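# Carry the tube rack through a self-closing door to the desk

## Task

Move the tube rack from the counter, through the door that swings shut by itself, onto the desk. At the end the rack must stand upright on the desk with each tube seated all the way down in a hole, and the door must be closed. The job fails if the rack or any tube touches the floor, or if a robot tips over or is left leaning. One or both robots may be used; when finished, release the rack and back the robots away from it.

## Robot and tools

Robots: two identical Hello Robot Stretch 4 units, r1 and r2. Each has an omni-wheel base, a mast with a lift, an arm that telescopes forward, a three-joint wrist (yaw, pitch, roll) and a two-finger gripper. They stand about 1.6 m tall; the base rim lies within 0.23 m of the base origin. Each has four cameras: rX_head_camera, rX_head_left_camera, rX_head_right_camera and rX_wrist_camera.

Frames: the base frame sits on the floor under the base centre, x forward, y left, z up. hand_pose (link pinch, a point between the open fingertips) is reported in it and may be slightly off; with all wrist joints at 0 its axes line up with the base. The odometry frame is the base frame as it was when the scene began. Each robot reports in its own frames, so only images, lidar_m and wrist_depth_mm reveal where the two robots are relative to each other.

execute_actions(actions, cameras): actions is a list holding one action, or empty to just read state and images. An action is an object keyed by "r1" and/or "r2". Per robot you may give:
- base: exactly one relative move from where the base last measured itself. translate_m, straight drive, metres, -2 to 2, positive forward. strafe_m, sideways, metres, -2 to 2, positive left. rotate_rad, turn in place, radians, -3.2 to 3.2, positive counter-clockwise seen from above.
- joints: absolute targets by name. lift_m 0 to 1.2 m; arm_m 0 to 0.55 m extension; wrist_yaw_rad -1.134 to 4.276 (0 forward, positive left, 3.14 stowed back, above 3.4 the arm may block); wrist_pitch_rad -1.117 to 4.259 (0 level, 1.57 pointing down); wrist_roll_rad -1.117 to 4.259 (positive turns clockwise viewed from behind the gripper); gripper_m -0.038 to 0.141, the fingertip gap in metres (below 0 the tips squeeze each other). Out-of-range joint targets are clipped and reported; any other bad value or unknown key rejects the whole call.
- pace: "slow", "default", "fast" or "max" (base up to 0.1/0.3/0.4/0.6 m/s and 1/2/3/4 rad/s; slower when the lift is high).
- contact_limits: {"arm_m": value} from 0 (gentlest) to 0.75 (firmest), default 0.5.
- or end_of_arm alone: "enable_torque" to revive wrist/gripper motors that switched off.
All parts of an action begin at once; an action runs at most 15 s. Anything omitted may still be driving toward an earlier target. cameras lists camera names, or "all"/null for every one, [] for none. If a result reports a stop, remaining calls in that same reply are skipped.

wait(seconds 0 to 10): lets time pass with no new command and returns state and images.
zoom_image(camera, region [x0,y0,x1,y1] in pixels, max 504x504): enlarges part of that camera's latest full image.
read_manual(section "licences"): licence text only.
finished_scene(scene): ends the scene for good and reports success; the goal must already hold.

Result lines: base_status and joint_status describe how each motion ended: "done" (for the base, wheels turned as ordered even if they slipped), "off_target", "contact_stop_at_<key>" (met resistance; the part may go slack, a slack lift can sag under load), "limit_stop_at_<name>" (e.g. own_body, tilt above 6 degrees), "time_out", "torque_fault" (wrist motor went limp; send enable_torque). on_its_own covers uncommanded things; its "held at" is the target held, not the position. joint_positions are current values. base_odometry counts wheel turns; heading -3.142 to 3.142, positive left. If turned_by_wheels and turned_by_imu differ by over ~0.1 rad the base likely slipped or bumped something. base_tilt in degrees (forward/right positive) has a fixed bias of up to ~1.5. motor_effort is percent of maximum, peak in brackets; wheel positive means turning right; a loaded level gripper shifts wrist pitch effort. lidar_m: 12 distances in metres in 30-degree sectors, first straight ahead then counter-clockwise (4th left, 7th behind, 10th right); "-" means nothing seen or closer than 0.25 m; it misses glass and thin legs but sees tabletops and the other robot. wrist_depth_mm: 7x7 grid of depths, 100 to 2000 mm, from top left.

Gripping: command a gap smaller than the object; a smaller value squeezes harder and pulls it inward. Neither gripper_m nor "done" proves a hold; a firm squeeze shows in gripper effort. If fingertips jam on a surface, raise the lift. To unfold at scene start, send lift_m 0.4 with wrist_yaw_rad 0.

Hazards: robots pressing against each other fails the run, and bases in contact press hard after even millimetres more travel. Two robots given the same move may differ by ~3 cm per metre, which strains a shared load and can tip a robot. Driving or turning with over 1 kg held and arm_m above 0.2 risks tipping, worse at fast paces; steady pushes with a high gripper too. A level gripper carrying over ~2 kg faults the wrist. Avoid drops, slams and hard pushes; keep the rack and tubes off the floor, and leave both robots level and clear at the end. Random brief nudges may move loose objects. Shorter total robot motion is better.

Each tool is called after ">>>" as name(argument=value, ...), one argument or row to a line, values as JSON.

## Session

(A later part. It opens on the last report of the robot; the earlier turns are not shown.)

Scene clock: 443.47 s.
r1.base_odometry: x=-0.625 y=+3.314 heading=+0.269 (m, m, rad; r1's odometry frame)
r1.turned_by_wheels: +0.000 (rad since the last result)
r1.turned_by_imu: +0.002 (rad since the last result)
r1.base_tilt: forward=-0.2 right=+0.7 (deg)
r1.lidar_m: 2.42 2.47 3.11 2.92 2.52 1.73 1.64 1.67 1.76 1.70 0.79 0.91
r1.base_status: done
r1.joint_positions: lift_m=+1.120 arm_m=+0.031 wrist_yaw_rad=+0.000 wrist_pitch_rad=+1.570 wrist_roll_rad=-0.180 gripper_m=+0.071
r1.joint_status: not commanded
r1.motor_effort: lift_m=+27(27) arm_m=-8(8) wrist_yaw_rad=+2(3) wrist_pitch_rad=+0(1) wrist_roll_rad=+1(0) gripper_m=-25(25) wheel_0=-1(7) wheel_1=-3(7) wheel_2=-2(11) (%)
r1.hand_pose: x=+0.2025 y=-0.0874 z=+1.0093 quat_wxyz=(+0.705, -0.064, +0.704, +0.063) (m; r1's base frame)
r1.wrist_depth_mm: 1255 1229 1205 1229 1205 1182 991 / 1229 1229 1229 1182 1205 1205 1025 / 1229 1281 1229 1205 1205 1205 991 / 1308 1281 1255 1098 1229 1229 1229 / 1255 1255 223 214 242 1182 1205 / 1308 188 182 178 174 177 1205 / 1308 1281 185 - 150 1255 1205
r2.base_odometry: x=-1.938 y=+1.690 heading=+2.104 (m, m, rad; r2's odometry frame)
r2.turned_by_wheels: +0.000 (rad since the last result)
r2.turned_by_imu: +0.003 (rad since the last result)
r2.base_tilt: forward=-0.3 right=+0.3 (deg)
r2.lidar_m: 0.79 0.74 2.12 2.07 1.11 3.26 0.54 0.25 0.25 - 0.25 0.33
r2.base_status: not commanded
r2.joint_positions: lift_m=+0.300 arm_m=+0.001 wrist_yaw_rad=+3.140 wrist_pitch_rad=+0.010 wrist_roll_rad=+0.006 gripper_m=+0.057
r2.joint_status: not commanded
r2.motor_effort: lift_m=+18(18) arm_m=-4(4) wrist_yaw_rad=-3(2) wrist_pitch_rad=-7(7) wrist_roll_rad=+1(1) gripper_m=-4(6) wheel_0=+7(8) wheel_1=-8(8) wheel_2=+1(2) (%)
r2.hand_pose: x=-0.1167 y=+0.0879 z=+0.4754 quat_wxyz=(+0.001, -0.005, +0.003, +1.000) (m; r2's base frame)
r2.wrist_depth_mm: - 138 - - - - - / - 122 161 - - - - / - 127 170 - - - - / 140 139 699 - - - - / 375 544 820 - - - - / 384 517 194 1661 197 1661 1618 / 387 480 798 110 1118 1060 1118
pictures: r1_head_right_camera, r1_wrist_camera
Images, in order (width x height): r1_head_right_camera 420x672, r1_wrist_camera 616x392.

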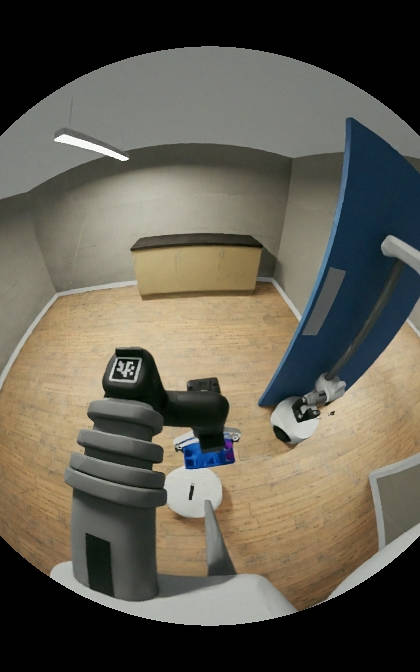

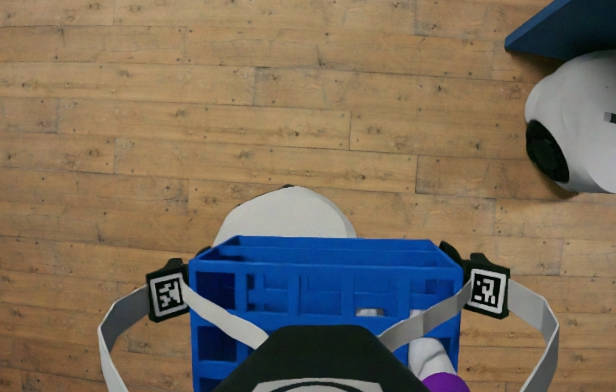

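>>> execute_actions(
  actions=[
    {"r1":{"base":{"translate_m":-0.4},"pace":"slow"}},
  ],
  cameras=[],
)

>>> execute_actions(
  actions=[
    {"r1":{"base":{"rotate_rad":-1.57},"pace":"slow"}},
  ],
  cameras=[],
)

>>> execute_actions(
  actions=[
    {"r1":{"base":{"translate_m":0.76},"pace":"slow"}},
  ],
  cameras=["r1_head_left_camera","r1_head_right_camera"],
)

Scene clock: 450.80 s.
r1.base_odometry: x=-1.011 y=+3.207 heading=+0.269 (m, m, rad; r1's odometry frame)
r1.turned_by_wheels: +0.000 (rad since the last result)
r1.turned_by_imu: -0.002 (rad since the last result)
r1.base_tilt: forward=-0.1 right=+0.6 (deg)
r1.lidar_m: 2.81 2.86 3.08 2.90 1.91 1.32 1.22 1.26 1.69 1.63 1.06 1.05
r1.base_status: done
r1.joint_positions: lift_m=+1.120 arm_m=+0.031 wrist_yaw_rad=+0.000 wrist_pitch_rad=+1.570 wrist_roll_rad=-0.180 gripper_m=+0.071
r1.joint_status: not commanded
r1.motor_effort: lift_m=+27(26) arm_m=-8(8) wrist_yaw_rad=+4(5) wrist_pitch_rad=-1(0) wrist_roll_rad=+0(0) gripper_m=-27(24) wheel_0=-3(5) wheel_1=-2(6) wheel_2=+2(3) (%)
r1.hand_pose: x=+0.2025 y=-0.0874 z=+1.0093 quat_wxyz=(+0.705, -0.064, +0.704, +0.063) (m; r1's base frame)
r1.wrist_depth_mm: 1281 1229 1205 1229 1205 1205 1098 / 1281 1229 1229 1205 1205 1160 1182 / 1281 1255 1229 1229 1205 1182 1182 / 1229 1255 1205 1098 1205 1205 1205 / 1281 1255 223 213 241 1205 1205 / 1308 187 183 178 174 177 1229 / 1336 1336 184 - 152 1229 1205
r2.base_odometry: x=-1.938 y=+1.690 heading=+2.104 (m, m, rad; r2's odometry frame)
r2.turned_by_wheels: +0.000 (rad since the last result)
r2.turned_by_imu: +0.003 (rad since the last result)
r2.base_tilt: forward=-0.3 right=+0.3 (deg)
r2.lidar_m: 3.84 0.95 1.07 2.07 1.12 3.28 0.54 0.27 0.25 - 0.25 0.31
r2.base_status: not commanded
r2.joint_positions: lift_m=+0.300 arm_m=+0.001 wrist_yaw_rad=+3.140 wrist_pitch_rad=+0.010 wrist_roll_rad=+0.006 gripper_m=+0.057
r2.joint_status: not commanded
r2.motor_effort: lift_m=+18(18) arm_m=-4(4) wrist_yaw_rad=-1(1) wrist_pitch_rad=-7(7) wrist_roll_rad=+1(0) gripper_m=-6(0) wheel_0=+7(7) wheel_1=-8(8) wheel_2=+2(2) (%)
r2.hand_pose: x=-0.1167 y=+0.0879 z=+0.4754 quat_wxyz=(+0.001, -0.005, +0.003, +1.000) (m; r2's base frame)
r2.wrist_depth_mm: - 138 - - - - - / - 122 161 - - - - / - 127 170 - - - - / 140 140 699 - - - - / 375 539 820 - - - - / 387 517 195 1708 198 1618 1661 / 387 477 809 110 1160 1060 1138
pictures: none
No camera images: the call's "cameras" was empty. Leave "cameras" out to get every camera's image.

Scene clock: 453.67 s.
r1.base_odometry: x=-1.011 y=+3.207 heading=-1.301 (m, m, rad; r1's odometry frame)
r1.turned_by_wheels: -1.569 (rad since the last result)
r1.turned_by_imu: -1.556 (rad since the last result)
r1.base_tilt: forward=-0.2 right=+0.6 (deg)
r1.lidar_m: 1.65 1.04 1.04 2.82 2.87 3.10 2.95 1.93 1.33 1.21 1.23 1.68
r1.base_status: done
r1.joint_positions: lift_m=+1.120 arm_m=+0.031 wrist_yaw_rad=+0.000 wrist_pitch_rad=+1.570 wrist_roll_rad=-0.180 gripper_m=+0.071
r1.joint_status: not commanded
r1.motor_effort: lift_m=+26(26) arm_m=-8(8) wrist_yaw_rad=+5(3) wrist_pitch_rad=-1(1) wrist_roll_rad=+1(0) gripper_m=-26(28) wheel_0=+2(5) wheel_1=+4(5) wheel_2=+3(11) (%)
r1.hand_pose: x=+0.2025 y=-0.0874 z=+1.0093 quat_wxyz=(+0.705, -0.064, +0.704, +0.063) (m; r1's base frame)
r1.wrist_depth_mm: 1255 1229 1182 1182 1182 1182 1182 / 1229 1255 1229 1182 1182 1205 1182 / 1281 1255 1255 1205 1205 1182 1182 / 1281 1281 1255 1098 1205 1205 1160 / 1308 1255 223 213 240 1229 1205 / 1281 187 183 178 174 177 1205 / 1308 1308 185 - 151 1229 1205
r2.base_odometry: x=-1.938 y=+1.690 heading=+2.104 (m, m, rad; r2's odometry frame)
r2.turned_by_wheels: +0.000 (rad since the last result)
r2.turned_by_imu: +0.001 (rad since the last result)
r2.base_tilt: forward=-0.2 right=+0.3 (deg)
r2.lidar_m: 3.85 1.04 1.08 2.06 1.09 3.29 0.54 0.26 0.25 - 0.25 0.33
r2.base_status: not commanded
r2.joint_positions: lift_m=+0.300 arm_m=+0.001 wrist_yaw_rad=+3.140 wrist_pitch_rad=+0.010 wrist_roll_rad=+0.006 gripper_m=+0.057
r2.joint_status: not commanded
r2.motor_effort: lift_m=+18(18) arm_m=-4(4) wrist_yaw_rad=-2(0) wrist_pitch_rad=-7(7) wrist_roll_rad=+1(1) gripper_m=-1(3) wheel_0=+7(7) wheel_1=-8(8) wheel_2=+2(2) (%)
r2.hand_pose: x=-0.1167 y=+0.0879 z=+0.4754 quat_wxyz=(+0.001, -0.005, +0.003, +1.000) (m; r2's base frame)
r2.wrist_depth_mm: - 138 - - - - - / - 122 161 - - - - / - 127 170 - - - - / 140 139 707 - - - - / 373 549 831 - - - - / 384 508 194 1708 198 1661 1661 / 384 484 809 110 1160 1078 1098
pictures: none
No camera images: the call's "cameras" was empty. Leave "cameras" out to get every camera's image.

Scene clock: 462.57 s.
r1.base_odometry: x=-0.808 y=+2.475 heading=-1.300 (m, m, rad; r1's odometry frame)
r1.turned_by_wheels: +0.000 (rad since the last result)
r1.turned_by_imu: -0.006 (rad since the last result)
r1.base_tilt: forward=-0.2 right=+0.6 (deg)
r1.lidar_m: 0.89 5.14 0.74 0.70 2.95 3.91 3.74 1.86 1.26 1.14 1.22 0.96
r1.base_status: done
r1.joint_positions: lift_m=+1.120 arm_m=+0.031 wrist_yaw_rad=+0.000 wrist_pitch_rad=+1.570 wrist_roll_rad=-0.180 gripper_m=+0.071
r1.joint_status: not commanded
r1.motor_effort: lift_m=+26(26) arm_m=-8(8) wrist_yaw_rad=+2(4) wrist_pitch_rad=-1(2) wrist_roll_rad=-1(1) gripper_m=-25(23) wheel_0=+1(3) wheel_1=+3(5) wheel_2=-2(5) (%)
r1.hand_pose: x=+0.2025 y=-0.0874 z=+1.0093 quat_wxyz=(+0.705, -0.064, +0.704, +0.063) (m; r1's base frame)
r1.wrist_depth_mm: 1255 1229 1229 1205 1205 1182 1182 / 1281 1229 1255 1205 1205 1182 1160 / 1138 1229 1229 1229 1229 1205 1182 / 1098 1255 1255 1098 1255 1205 1205 / 1308 1255 223 214 240 1229 1205 / 1255 187 183 178 174 178 1255 / 1308 1255 184 - 150 1229 1229
r2.base_odometry: x=-1.938 y=+1.690 heading=+2.104 (m, m, rad; r2's odometry frame)
r2.turned_by_wheels: +0.000 (rad since the last result)
r2.turned_by_imu: +0.003 (rad since the last result)
r2.base_tilt: forward=-0.3 right=+0.3 (deg)
r2.lidar_m: 3.85 2.94 0.70 0.70 1.11 3.25 0.54 0.26 0.25 - 0.25 0.31
r2.base_status: not commanded
r2.joint_positions: lift_m=+0.300 arm_m=+0.001 wrist_yaw_rad=+3.140 wrist_pitch_rad=+0.010 wrist_roll_rad=+0.006 gripper_m=+0.057
r2.joint_status: not commanded
r2.motor_effort: lift_m=+18(18) arm_m=-4(4) wrist_yaw_rad=-1(3) wrist_pitch_rad=-7(7) wrist_roll_rad=+1(1) gripper_m=-4(4) wheel_0=+7(7) wheel_1=-8(8) wheel_2=+2(2) (%)
r2.hand_pose: x=-0.1167 y=+0.0879 z=+0.4754 quat_wxyz=(+0.001, -0.005, +0.003, +1.000) (m; r2's base frame)
r2.wrist_depth_mm: - 138 - - - - - / - 122 161 - - - - / - 127 170 - - - - / 140 139 707 - - - - / 373 539 820 - - - - / 389 517 194 1661 197 1661 1618 / 387 477 809 110 1160 1060 1118
pictures: r1_head_left_camera, r1_head_right_camera
Images, in order (width x height): r1_head_left_camera 420x672, r1_head_right_camera 420x672.

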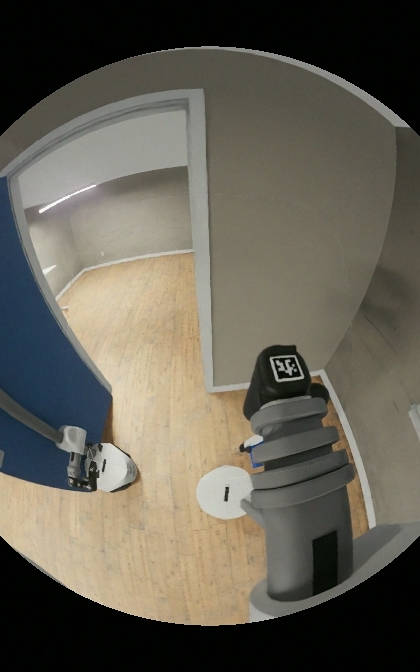

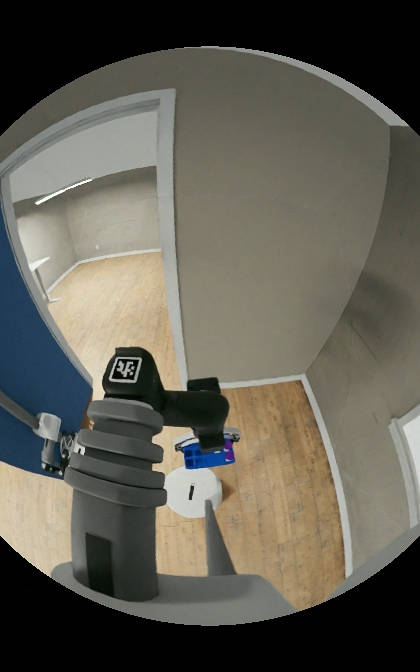

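>>> execute_actions(
  actions=[
    {"r1":{"base":{"translate_m":0.46},"pace":"slow"}},
  ],
  cameras=[],
)

>>> execute_actions(
  actions=[
    {"r1":{"base":{"strafe_m":0.42},"pace":"slow"}},
  ],
  cameras=["r1_head_left_camera","r1_head_right_camera"],
)

Scene clock: 470.33 s.
r1.base_odometry: x=-0.685 y=+2.032 heading=-1.300 (m, m, rad; r1's odometry frame)
r1.turned_by_wheels: +0.000 (rad since the last result)
r1.turned_by_imu: -0.004 (rad since the last result)
r1.base_tilt: forward=-0.2 right=+0.6 (deg)
r1.lidar_m: 0.43 0.50 1.10 0.78 0.73 4.39 - 1.82 1.23 1.15 0.72 0.47
r1.base_status: done
r1.joint_positions: lift_m=+1.120 arm_m=+0.031 wrist_yaw_rad=+0.000 wrist_pitch_rad=+1.570 wrist_roll_rad=-0.180 gripper_m=+0.071
r1.joint_status: not commanded
r1.motor_effort: lift_m=+26(26) arm_m=-8(8) wrist_yaw_rad=+4(5) wrist_pitch_rad=-1(0) wrist_roll_rad=-2(0) gripper_m=-28(26) wheel_0=+3(5) wheel_1=+3(5) wheel_2=-3(12) (%)
r1.hand_pose: x=+0.2025 y=-0.0874 z=+1.0093 quat_wxyz=(+0.705, -0.064, +0.704, +0.063) (m; r1's base frame)
r1.wrist_depth_mm: 1229 1255 1205 609 580 544 517 / 1229 1281 1205 960 904 831 768 / 1255 1281 1255 1205 1182 1205 1205 / 1281 1229 1255 1098 1229 1205 1182 / 1281 1255 223 214 241 1182 1205 / 1182 187 183 178 174 178 1229 / 1308 1281 185 - 149 1205 1255
r2.base_odometry: x=-1.938 y=+1.690 heading=+2.104 (m, m, rad; r2's odometry frame)
r2.turned_by_wheels: +0.000 (rad since the last result)
r2.turned_by_imu: +0.003 (rad since the last result)
r2.base_tilt: forward=-0.3 right=+0.2 (deg)
r2.lidar_m: 3.85 2.91 2.15 0.75 0.75 3.26 0.51 0.26 0.25 - 0.25 0.33
r2.base_status: not commanded
r2.joint_positions: lift_m=+0.300 arm_m=+0.001 wrist_yaw_rad=+3.140 wrist_pitch_rad=+0.010 wrist_roll_rad=+0.006 gripper_m=+0.057
r2.joint_status: not commanded
r2.motor_effort: lift_m=+18(18) arm_m=-4(4) wrist_yaw_rad=-4(0) wrist_pitch_rad=-8(7) wrist_roll_rad=+0(1) gripper_m=-2(5) wheel_0=+8(7) wheel_1=-8(8) wheel_2=+2(2) (%)
r2.hand_pose: x=-0.1167 y=+0.0879 z=+0.4754 quat_wxyz=(+0.001, -0.005, +0.003, +1.000) (m; r2's base frame)
r2.wrist_depth_mm: - 138 - - - - - / - 122 161 - - - - / - 127 171 - - - - / 140 140 707 - - - - / 373 544 831 - - - - / 387 517 194 1708 197 1618 1618 / 384 484 820 110 1118 1060 1138
pictures: none
No camera images: the call's "cameras" was empty. Leave "cameras" out to get every camera's image.

Scene clock: 475.67 s.
r1.base_odometry: x=-0.280 y=+2.144 heading=-1.300 (m, m, rad; r1's odometry frame)
r1.turned_by_wheels: +0.000 (rad since the last result)
r1.turned_by_imu: -0.002 (rad since the last result)
r1.base_tilt: forward=-0.2 right=+0.6 (deg)
r1.lidar_m: 4.55 4.66 0.70 0.52 0.37 0.44 - 2.43 1.68 1.56 0.68 0.53
r1.base_status: done
r1.joint_positions: lift_m=+1.120 arm_m=+0.031 wrist_yaw_rad=+0.000 wrist_pitch_rad=+1.570 wrist_roll_rad=-0.180 gripper_m=+0.071
r1.joint_status: not commanded
r1.motor_effort: lift_m=+26(26) arm_m=-8(8) wrist_yaw_rad=+4(5) wrist_pitch_rad=-2(1) wrist_roll_rad=-1(1) gripper_m=-24(28) wheel_0=-2(6) wheel_1=+2(7) wheel_2=-1(7) (%)
r1.hand_pose: x=+0.2025 y=-0.0874 z=+1.0093 quat_wxyz=(+0.705, -0.064, +0.704, +0.063) (m; r1's base frame)
r1.wrist_depth_mm: 1255 1229 1229 1255 1205 569 436 / 1025 1255 1229 1205 1205 707 683 / 1042 1229 1255 1229 1205 1182 1160 / 1060 1255 1255 1098 1205 1182 1205 / 1118 1255 223 213 241 1229 1205 / 1060 188 183 178 174 177 1229 / 1078 1098 184 - 151 1229 1229
r2.base_odometry: x=-1.938 y=+1.690 heading=+2.104 (m, m, rad; r2's odometry frame)
r2.turned_by_wheels: +0.000 (rad since the last result)
r2.turned_by_imu: +0.002 (rad since the last result)
r2.base_tilt: forward=-0.2 right=+0.3 (deg)
r2.lidar_m: 3.84 2.93 2.15 0.41 0.37 0.48 0.54 0.25 0.25 - 0.25 0.32
r2.base_status: not commanded
r2.joint_positions: lift_m=+0.300 arm_m=+0.001 wrist_yaw_rad=+3.140 wrist_pitch_rad=+0.010 wrist_roll_rad=+0.006 gripper_m=+0.057
r2.joint_status: not commanded
r2.motor_effort: lift_m=+18(18) arm_m=-4(4) wrist_yaw_rad=-2(0) wrist_pitch_rad=-7(8) wrist_roll_rad=+1(1) gripper_m=-3(5) wheel_0=+7(7) wheel_1=-8(8) wheel_2=+2(2) (%)
r2.hand_pose: x=-0.1167 y=+0.0879 z=+0.4754 quat_wxyz=(+0.001, -0.005, +0.003, +1.000) (m; r2's base frame)
r2.wrist_depth_mm: - 137 - - - - - / - 122 161 - - - - / - 127 170 - - - - / 140 140 707 - - - - / 370 539 809 - - - - / 389 512 195 1661 198 1661 1661 / 384 480 820 110 1138 1078 1118
pictures: r1_head_left_camera, r1_head_right_camera
Images, in order (width x height): r1_head_left_camera 420x672, r1_head_right_camera 420x672.

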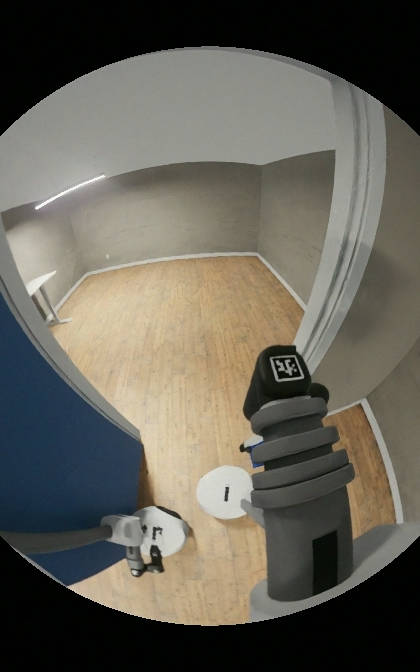

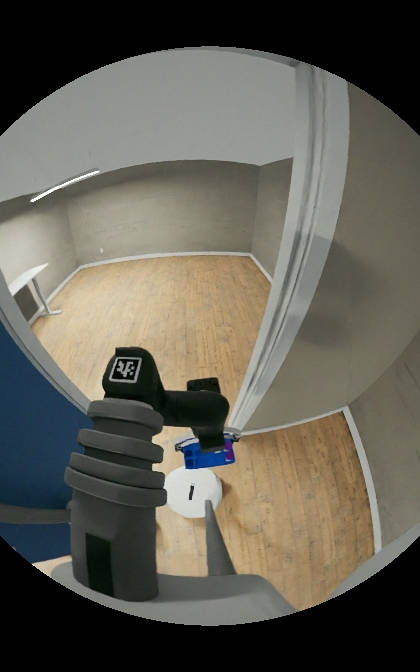

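>>> execute_actions(
  actions=[
    {"r1":{"base":{"translate_m":0.12},"pace":"slow"}},
  ],
  cameras=[],
)

>>> execute_actions(
  actions=[
    {"r1":{"base":{"strafe_m":0.09},"pace":"slow"}},
  ],
  cameras=["r1_head_left_camera","r1_head_right_camera"],
)

Scene clock: 481.37 s.
r1.base_odometry: x=-0.248 y=+2.029 heading=-1.300 (m, m, rad; r1's odometry frame)
r1.turned_by_wheels: +0.000 (rad since the last result)
r1.turned_by_imu: -0.002 (rad since the last result)
r1.base_tilt: forward=-0.2 right=+0.6 (deg)
r1.lidar_m: 4.44 4.52 0.68 0.65 0.43 0.45 - 2.42 1.67 1.56 0.46 0.43
r1.base_status: done
r1.joint_positions: lift_m=+1.120 arm_m=+0.031 wrist_yaw_rad=+0.000 wrist_pitch_rad=+1.570 wrist_roll_rad=-0.180 gripper_m=+0.071
r1.joint_status: not commanded
r1.motor_effort: lift_m=+27(26) arm_m=-8(8) wrist_yaw_rad=+4(3) wrist_pitch_rad=-1(1) wrist_roll_rad=-1(1) gripper_m=-26(27) wheel_0=+3(6) wheel_1=+3(6) wheel_2=-3(7) (%)
r1.hand_pose: x=+0.2025 y=-0.0874 z=+1.0093 quat_wxyz=(+0.705, -0.064, +0.704, +0.063) (m; r1's base frame)
r1.wrist_depth_mm: 1229 1205 1229 1205 1205 1160 362 / 1255 1255 1229 1205 1205 535 364 / 1042 1255 1255 1205 1205 676 549 / 1060 1255 1255 1098 1229 1205 1182 / 1118 1308 223 212 240 1229 1205 / 1118 188 183 178 174 178 1255 / 1060 1060 185 - 149 1255 1205
r2.base_odometry: x=-1.938 y=+1.690 heading=+2.104 (m, m, rad; r2's odometry frame)
r2.turned_by_wheels: +0.000 (rad since the last result)
r2.turned_by_imu: +0.002 (rad since the last result)
r2.base_tilt: forward=-0.1 right=+0.3 (deg)
r2.lidar_m: 3.83 2.94 2.14 2.05 0.42 0.48 0.55 0.26 0.25 - 0.25 0.32
r2.base_status: not commanded
r2.joint_positions: lift_m=+0.300 arm_m=+0.001 wrist_yaw_rad=+3.140 wrist_pitch_rad=+0.010 wrist_roll_rad=+0.006 gripper_m=+0.057
r2.joint_status: not commanded
r2.motor_effort: lift_m=+18(18) arm_m=-4(4) wrist_yaw_rad=-1(2) wrist_pitch_rad=-7(7) wrist_roll_rad=+1(1) gripper_m=-2(5) wheel_0=+7(7) wheel_1=-8(8) wheel_2=+1(2) (%)
r2.hand_pose: x=-0.1167 y=+0.0879 z=+0.4754 quat_wxyz=(+0.001, -0.005, +0.003, +1.000) (m; r2's base frame)
r2.wrist_depth_mm: - 138 - - - - - / - 122 161 - - - - / - 127 170 - - - - / 140 139 699 - - - - / 373 544 831 - - - - / 389 508 195 1661 197 1661 1661 / 384 488 798 110 1182 683 668
pictures: none
No camera images: the call's "cameras" was empty. Leave "cameras" out to get every camera's image.

Scene clock: 483.40 s.
r1.base_odometry: x=-0.162 y=+2.053 heading=-1.300 (m, m, rad; r1's odometry frame)
r1.turned_by_wheels: +0.000 (rad since the last result)
r1.turned_by_imu: -0.001 (rad since the last result)
r1.base_tilt: forward=-0.2 right=+0.6 (deg)
r1.lidar_m: 4.43 4.53 0.59 0.56 0.39 0.39 - 2.58 1.75 1.65 0.49 0.51
r1.base_status: done
r1.joint_positions: lift_m=+1.120 arm_m=+0.031 wrist_yaw_rad=+0.000 wrist_pitch_rad=+1.570 wrist_roll_rad=-0.180 gripper_m=+0.071
r1.joint_status: not commanded
r1.motor_effort: lift_m=+27(27) arm_m=-8(8) wrist_yaw_rad=+4(3) wrist_pitch_rad=+0(2) wrist_roll_rad=+0(1) gripper_m=-26(29) wheel_0=-1(7) wheel_1=+2(10) wheel_2=+0(5) (%)
r1.hand_pose: x=+0.2025 y=-0.0874 z=+1.0093 quat_wxyz=(+0.705, -0.064, +0.704, +0.063) (m; r1's base frame)
r1.wrist_depth_mm: 1255 1255 1205 1205 1205 1160 1138 / 1042 1229 1229 1205 1205 1205 508 / 904 1255 1229 1229 1182 831 539 / 931 1255 1255 1118 1205 1205 1205 / 976 1255 223 213 241 1182 1182 / 1008 187 183 178 173 178 1205 / 991 1078 185 - 151 1229 1205
r2.base_odometry: x=-1.938 y=+1.690 heading=+2.104 (m, m, rad; r2's odometry frame)
r2.turned_by_wheels: +0.000 (rad since the last result)
r2.turned_by_imu: +0.001 (rad since the last result)
r2.base_tilt: forward=-0.1 right=+0.4 (deg)
r2.lidar_m: 3.85 2.93 2.14 2.06 0.39 0.39 0.55 0.26 0.25 - 0.25 0.32
r2.base_status: not commanded
r2.joint_positions: lift_m=+0.300 arm_m=+0.001 wrist_yaw_rad=+3.140 wrist_pitch_rad=+0.010 wrist_roll_rad=+0.006 gripper_m=+0.057
r2.joint_status: not commanded
r2.motor_effort: lift_m=+18(18) arm_m=-4(4) wrist_yaw_rad=+0(2) wrist_pitch_rad=-7(7) wrist_roll_rad=+1(1) gripper_m=-4(2) wheel_0=+7(7) wheel_1=-8(8) wheel_2=+2(2) (%)
r2.hand_pose: x=-0.1167 y=+0.0879 z=+0.4754 quat_wxyz=(+0.001, -0.005, +0.003, +1.000) (m; r2's base frame)
r2.wrist_depth_mm: - 138 - - - - - / - 122 161 - - - - / - 127 170 - - - - / 139 140 699 - - - - / 370 544 820 - - - - / 387 512 195 1661 197 1661 1576 / 384 484 809 110 1160 647 676
pictures: r1_head_left_camera, r1_head_right_camera
Images, in order (width x height): r1_head_left_camera 420x672, r1_head_right_camera 420x672.

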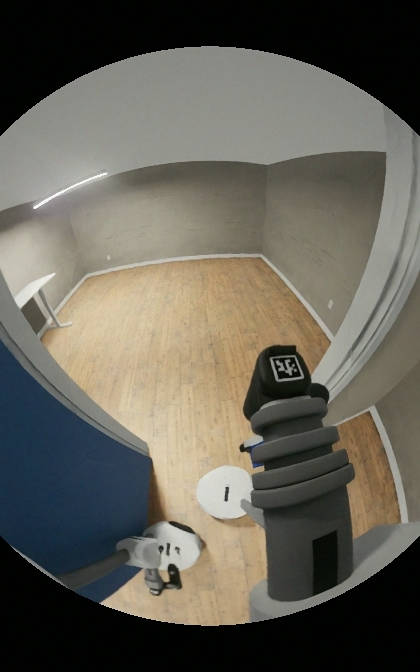

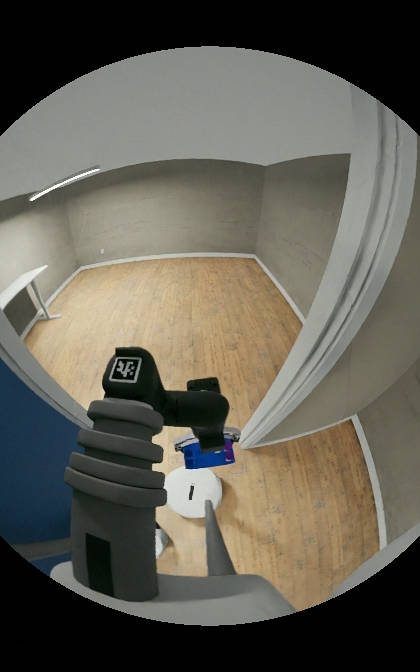

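>>> execute_actions(
  actions=[
    {"r1":{"base":{"translate_m":0.25},"pace":"slow"}},
  ],
  cameras=["r1_head_right_camera"],
)

Scene clock: 488.23 s.
r1.base_odometry: x=-0.095 y=+1.812 heading=-1.300 (m, m, rad; r1's odometry frame)
r1.turned_by_wheels: +0.000 (rad since the last result)
r1.turned_by_imu: -0.003 (rad since the last result)
r1.base_tilt: forward=-0.2 right=+0.6 (deg)
r1.lidar_m: 4.19 4.30 2.43 0.54 0.58 0.59 - 2.56 1.78 0.38 0.37 2.18
r1.base_status: done
r1.joint_positions: lift_m=+1.120 arm_m=+0.031 wrist_yaw_rad=+0.000 wrist_pitch_rad=+1.570 wrist_roll_rad=-0.180 gripper_m=+0.071
r1.joint_status: not commanded
r1.motor_effort: lift_m=+26(27) arm_m=-8(8) wrist_yaw_rad=+4(5) wrist_pitch_rad=-1(0) wrist_roll_rad=-1(1) gripper_m=-27(25) wheel_0=+1(5) wheel_1=+4(3) wheel_2=-2(7) (%)
r1.hand_pose: x=+0.2025 y=-0.0874 z=+1.0093 quat_wxyz=(+0.705, -0.064, +0.704, +0.063) (m; r1's base frame)
r1.wrist_depth_mm: 1255 1255 1205 1205 1182 1160 1182 / 1255 1229 1182 1229 1205 1205 1182 / 1281 1255 1229 1229 1205 1182 1160 / 1025 1281 1229 1078 1205 1205 1182 / 960 1281 223 214 242 597 462 / 976 188 183 178 174 178 427 / 1008 1308 185 - 150 1255 1205
r2.base_odometry: x=-1.938 y=+1.690 heading=+2.104 (m, m, rad; r2's odometry frame)
r2.turned_by_wheels: +0.000 (rad since the last result)
r2.turned_by_imu: +0.002 (rad since the last result)
r2.base_tilt: forward=-0.3 right=+0.3 (deg)
r2.lidar_m: 3.84 2.94 2.14 2.06 0.64 0.60 0.55 0.25 0.25 - 0.25 0.32
r2.base_status: not commanded
r2.joint_positions: lift_m=+0.300 arm_m=+0.001 wrist_yaw_rad=+3.140 wrist_pitch_rad=+0.010 wrist_roll_rad=+0.006 gripper_m=+0.057
r2.joint_status: not commanded
r2.motor_effort: lift_m=+18(18) arm_m=-4(4) wrist_yaw_rad=+0(1) wrist_pitch_rad=-7(8) wrist_roll_rad=+1(1) gripper_m=-5(6) wheel_0=+8(7) wheel_1=-8(8) wheel_2=+2(2) (%)
r2.hand_pose: x=-0.1167 y=+0.0879 z=+0.4754 quat_wxyz=(+0.001, -0.005, +0.003, +1.000) (m; r2's base frame)
r2.wrist_depth_mm: - 138 - - - - - / - 122 161 - - - - / - 127 170 - - - - / 140 140 707 - - - - / 373 539 809 - - - - / 387 512 194 1708 197 1661 759 / 384 477 820 110 759 640 647
pictures: r1_head_right_camera
Images, in order (width x height): r1_head_right_camera 420x672.

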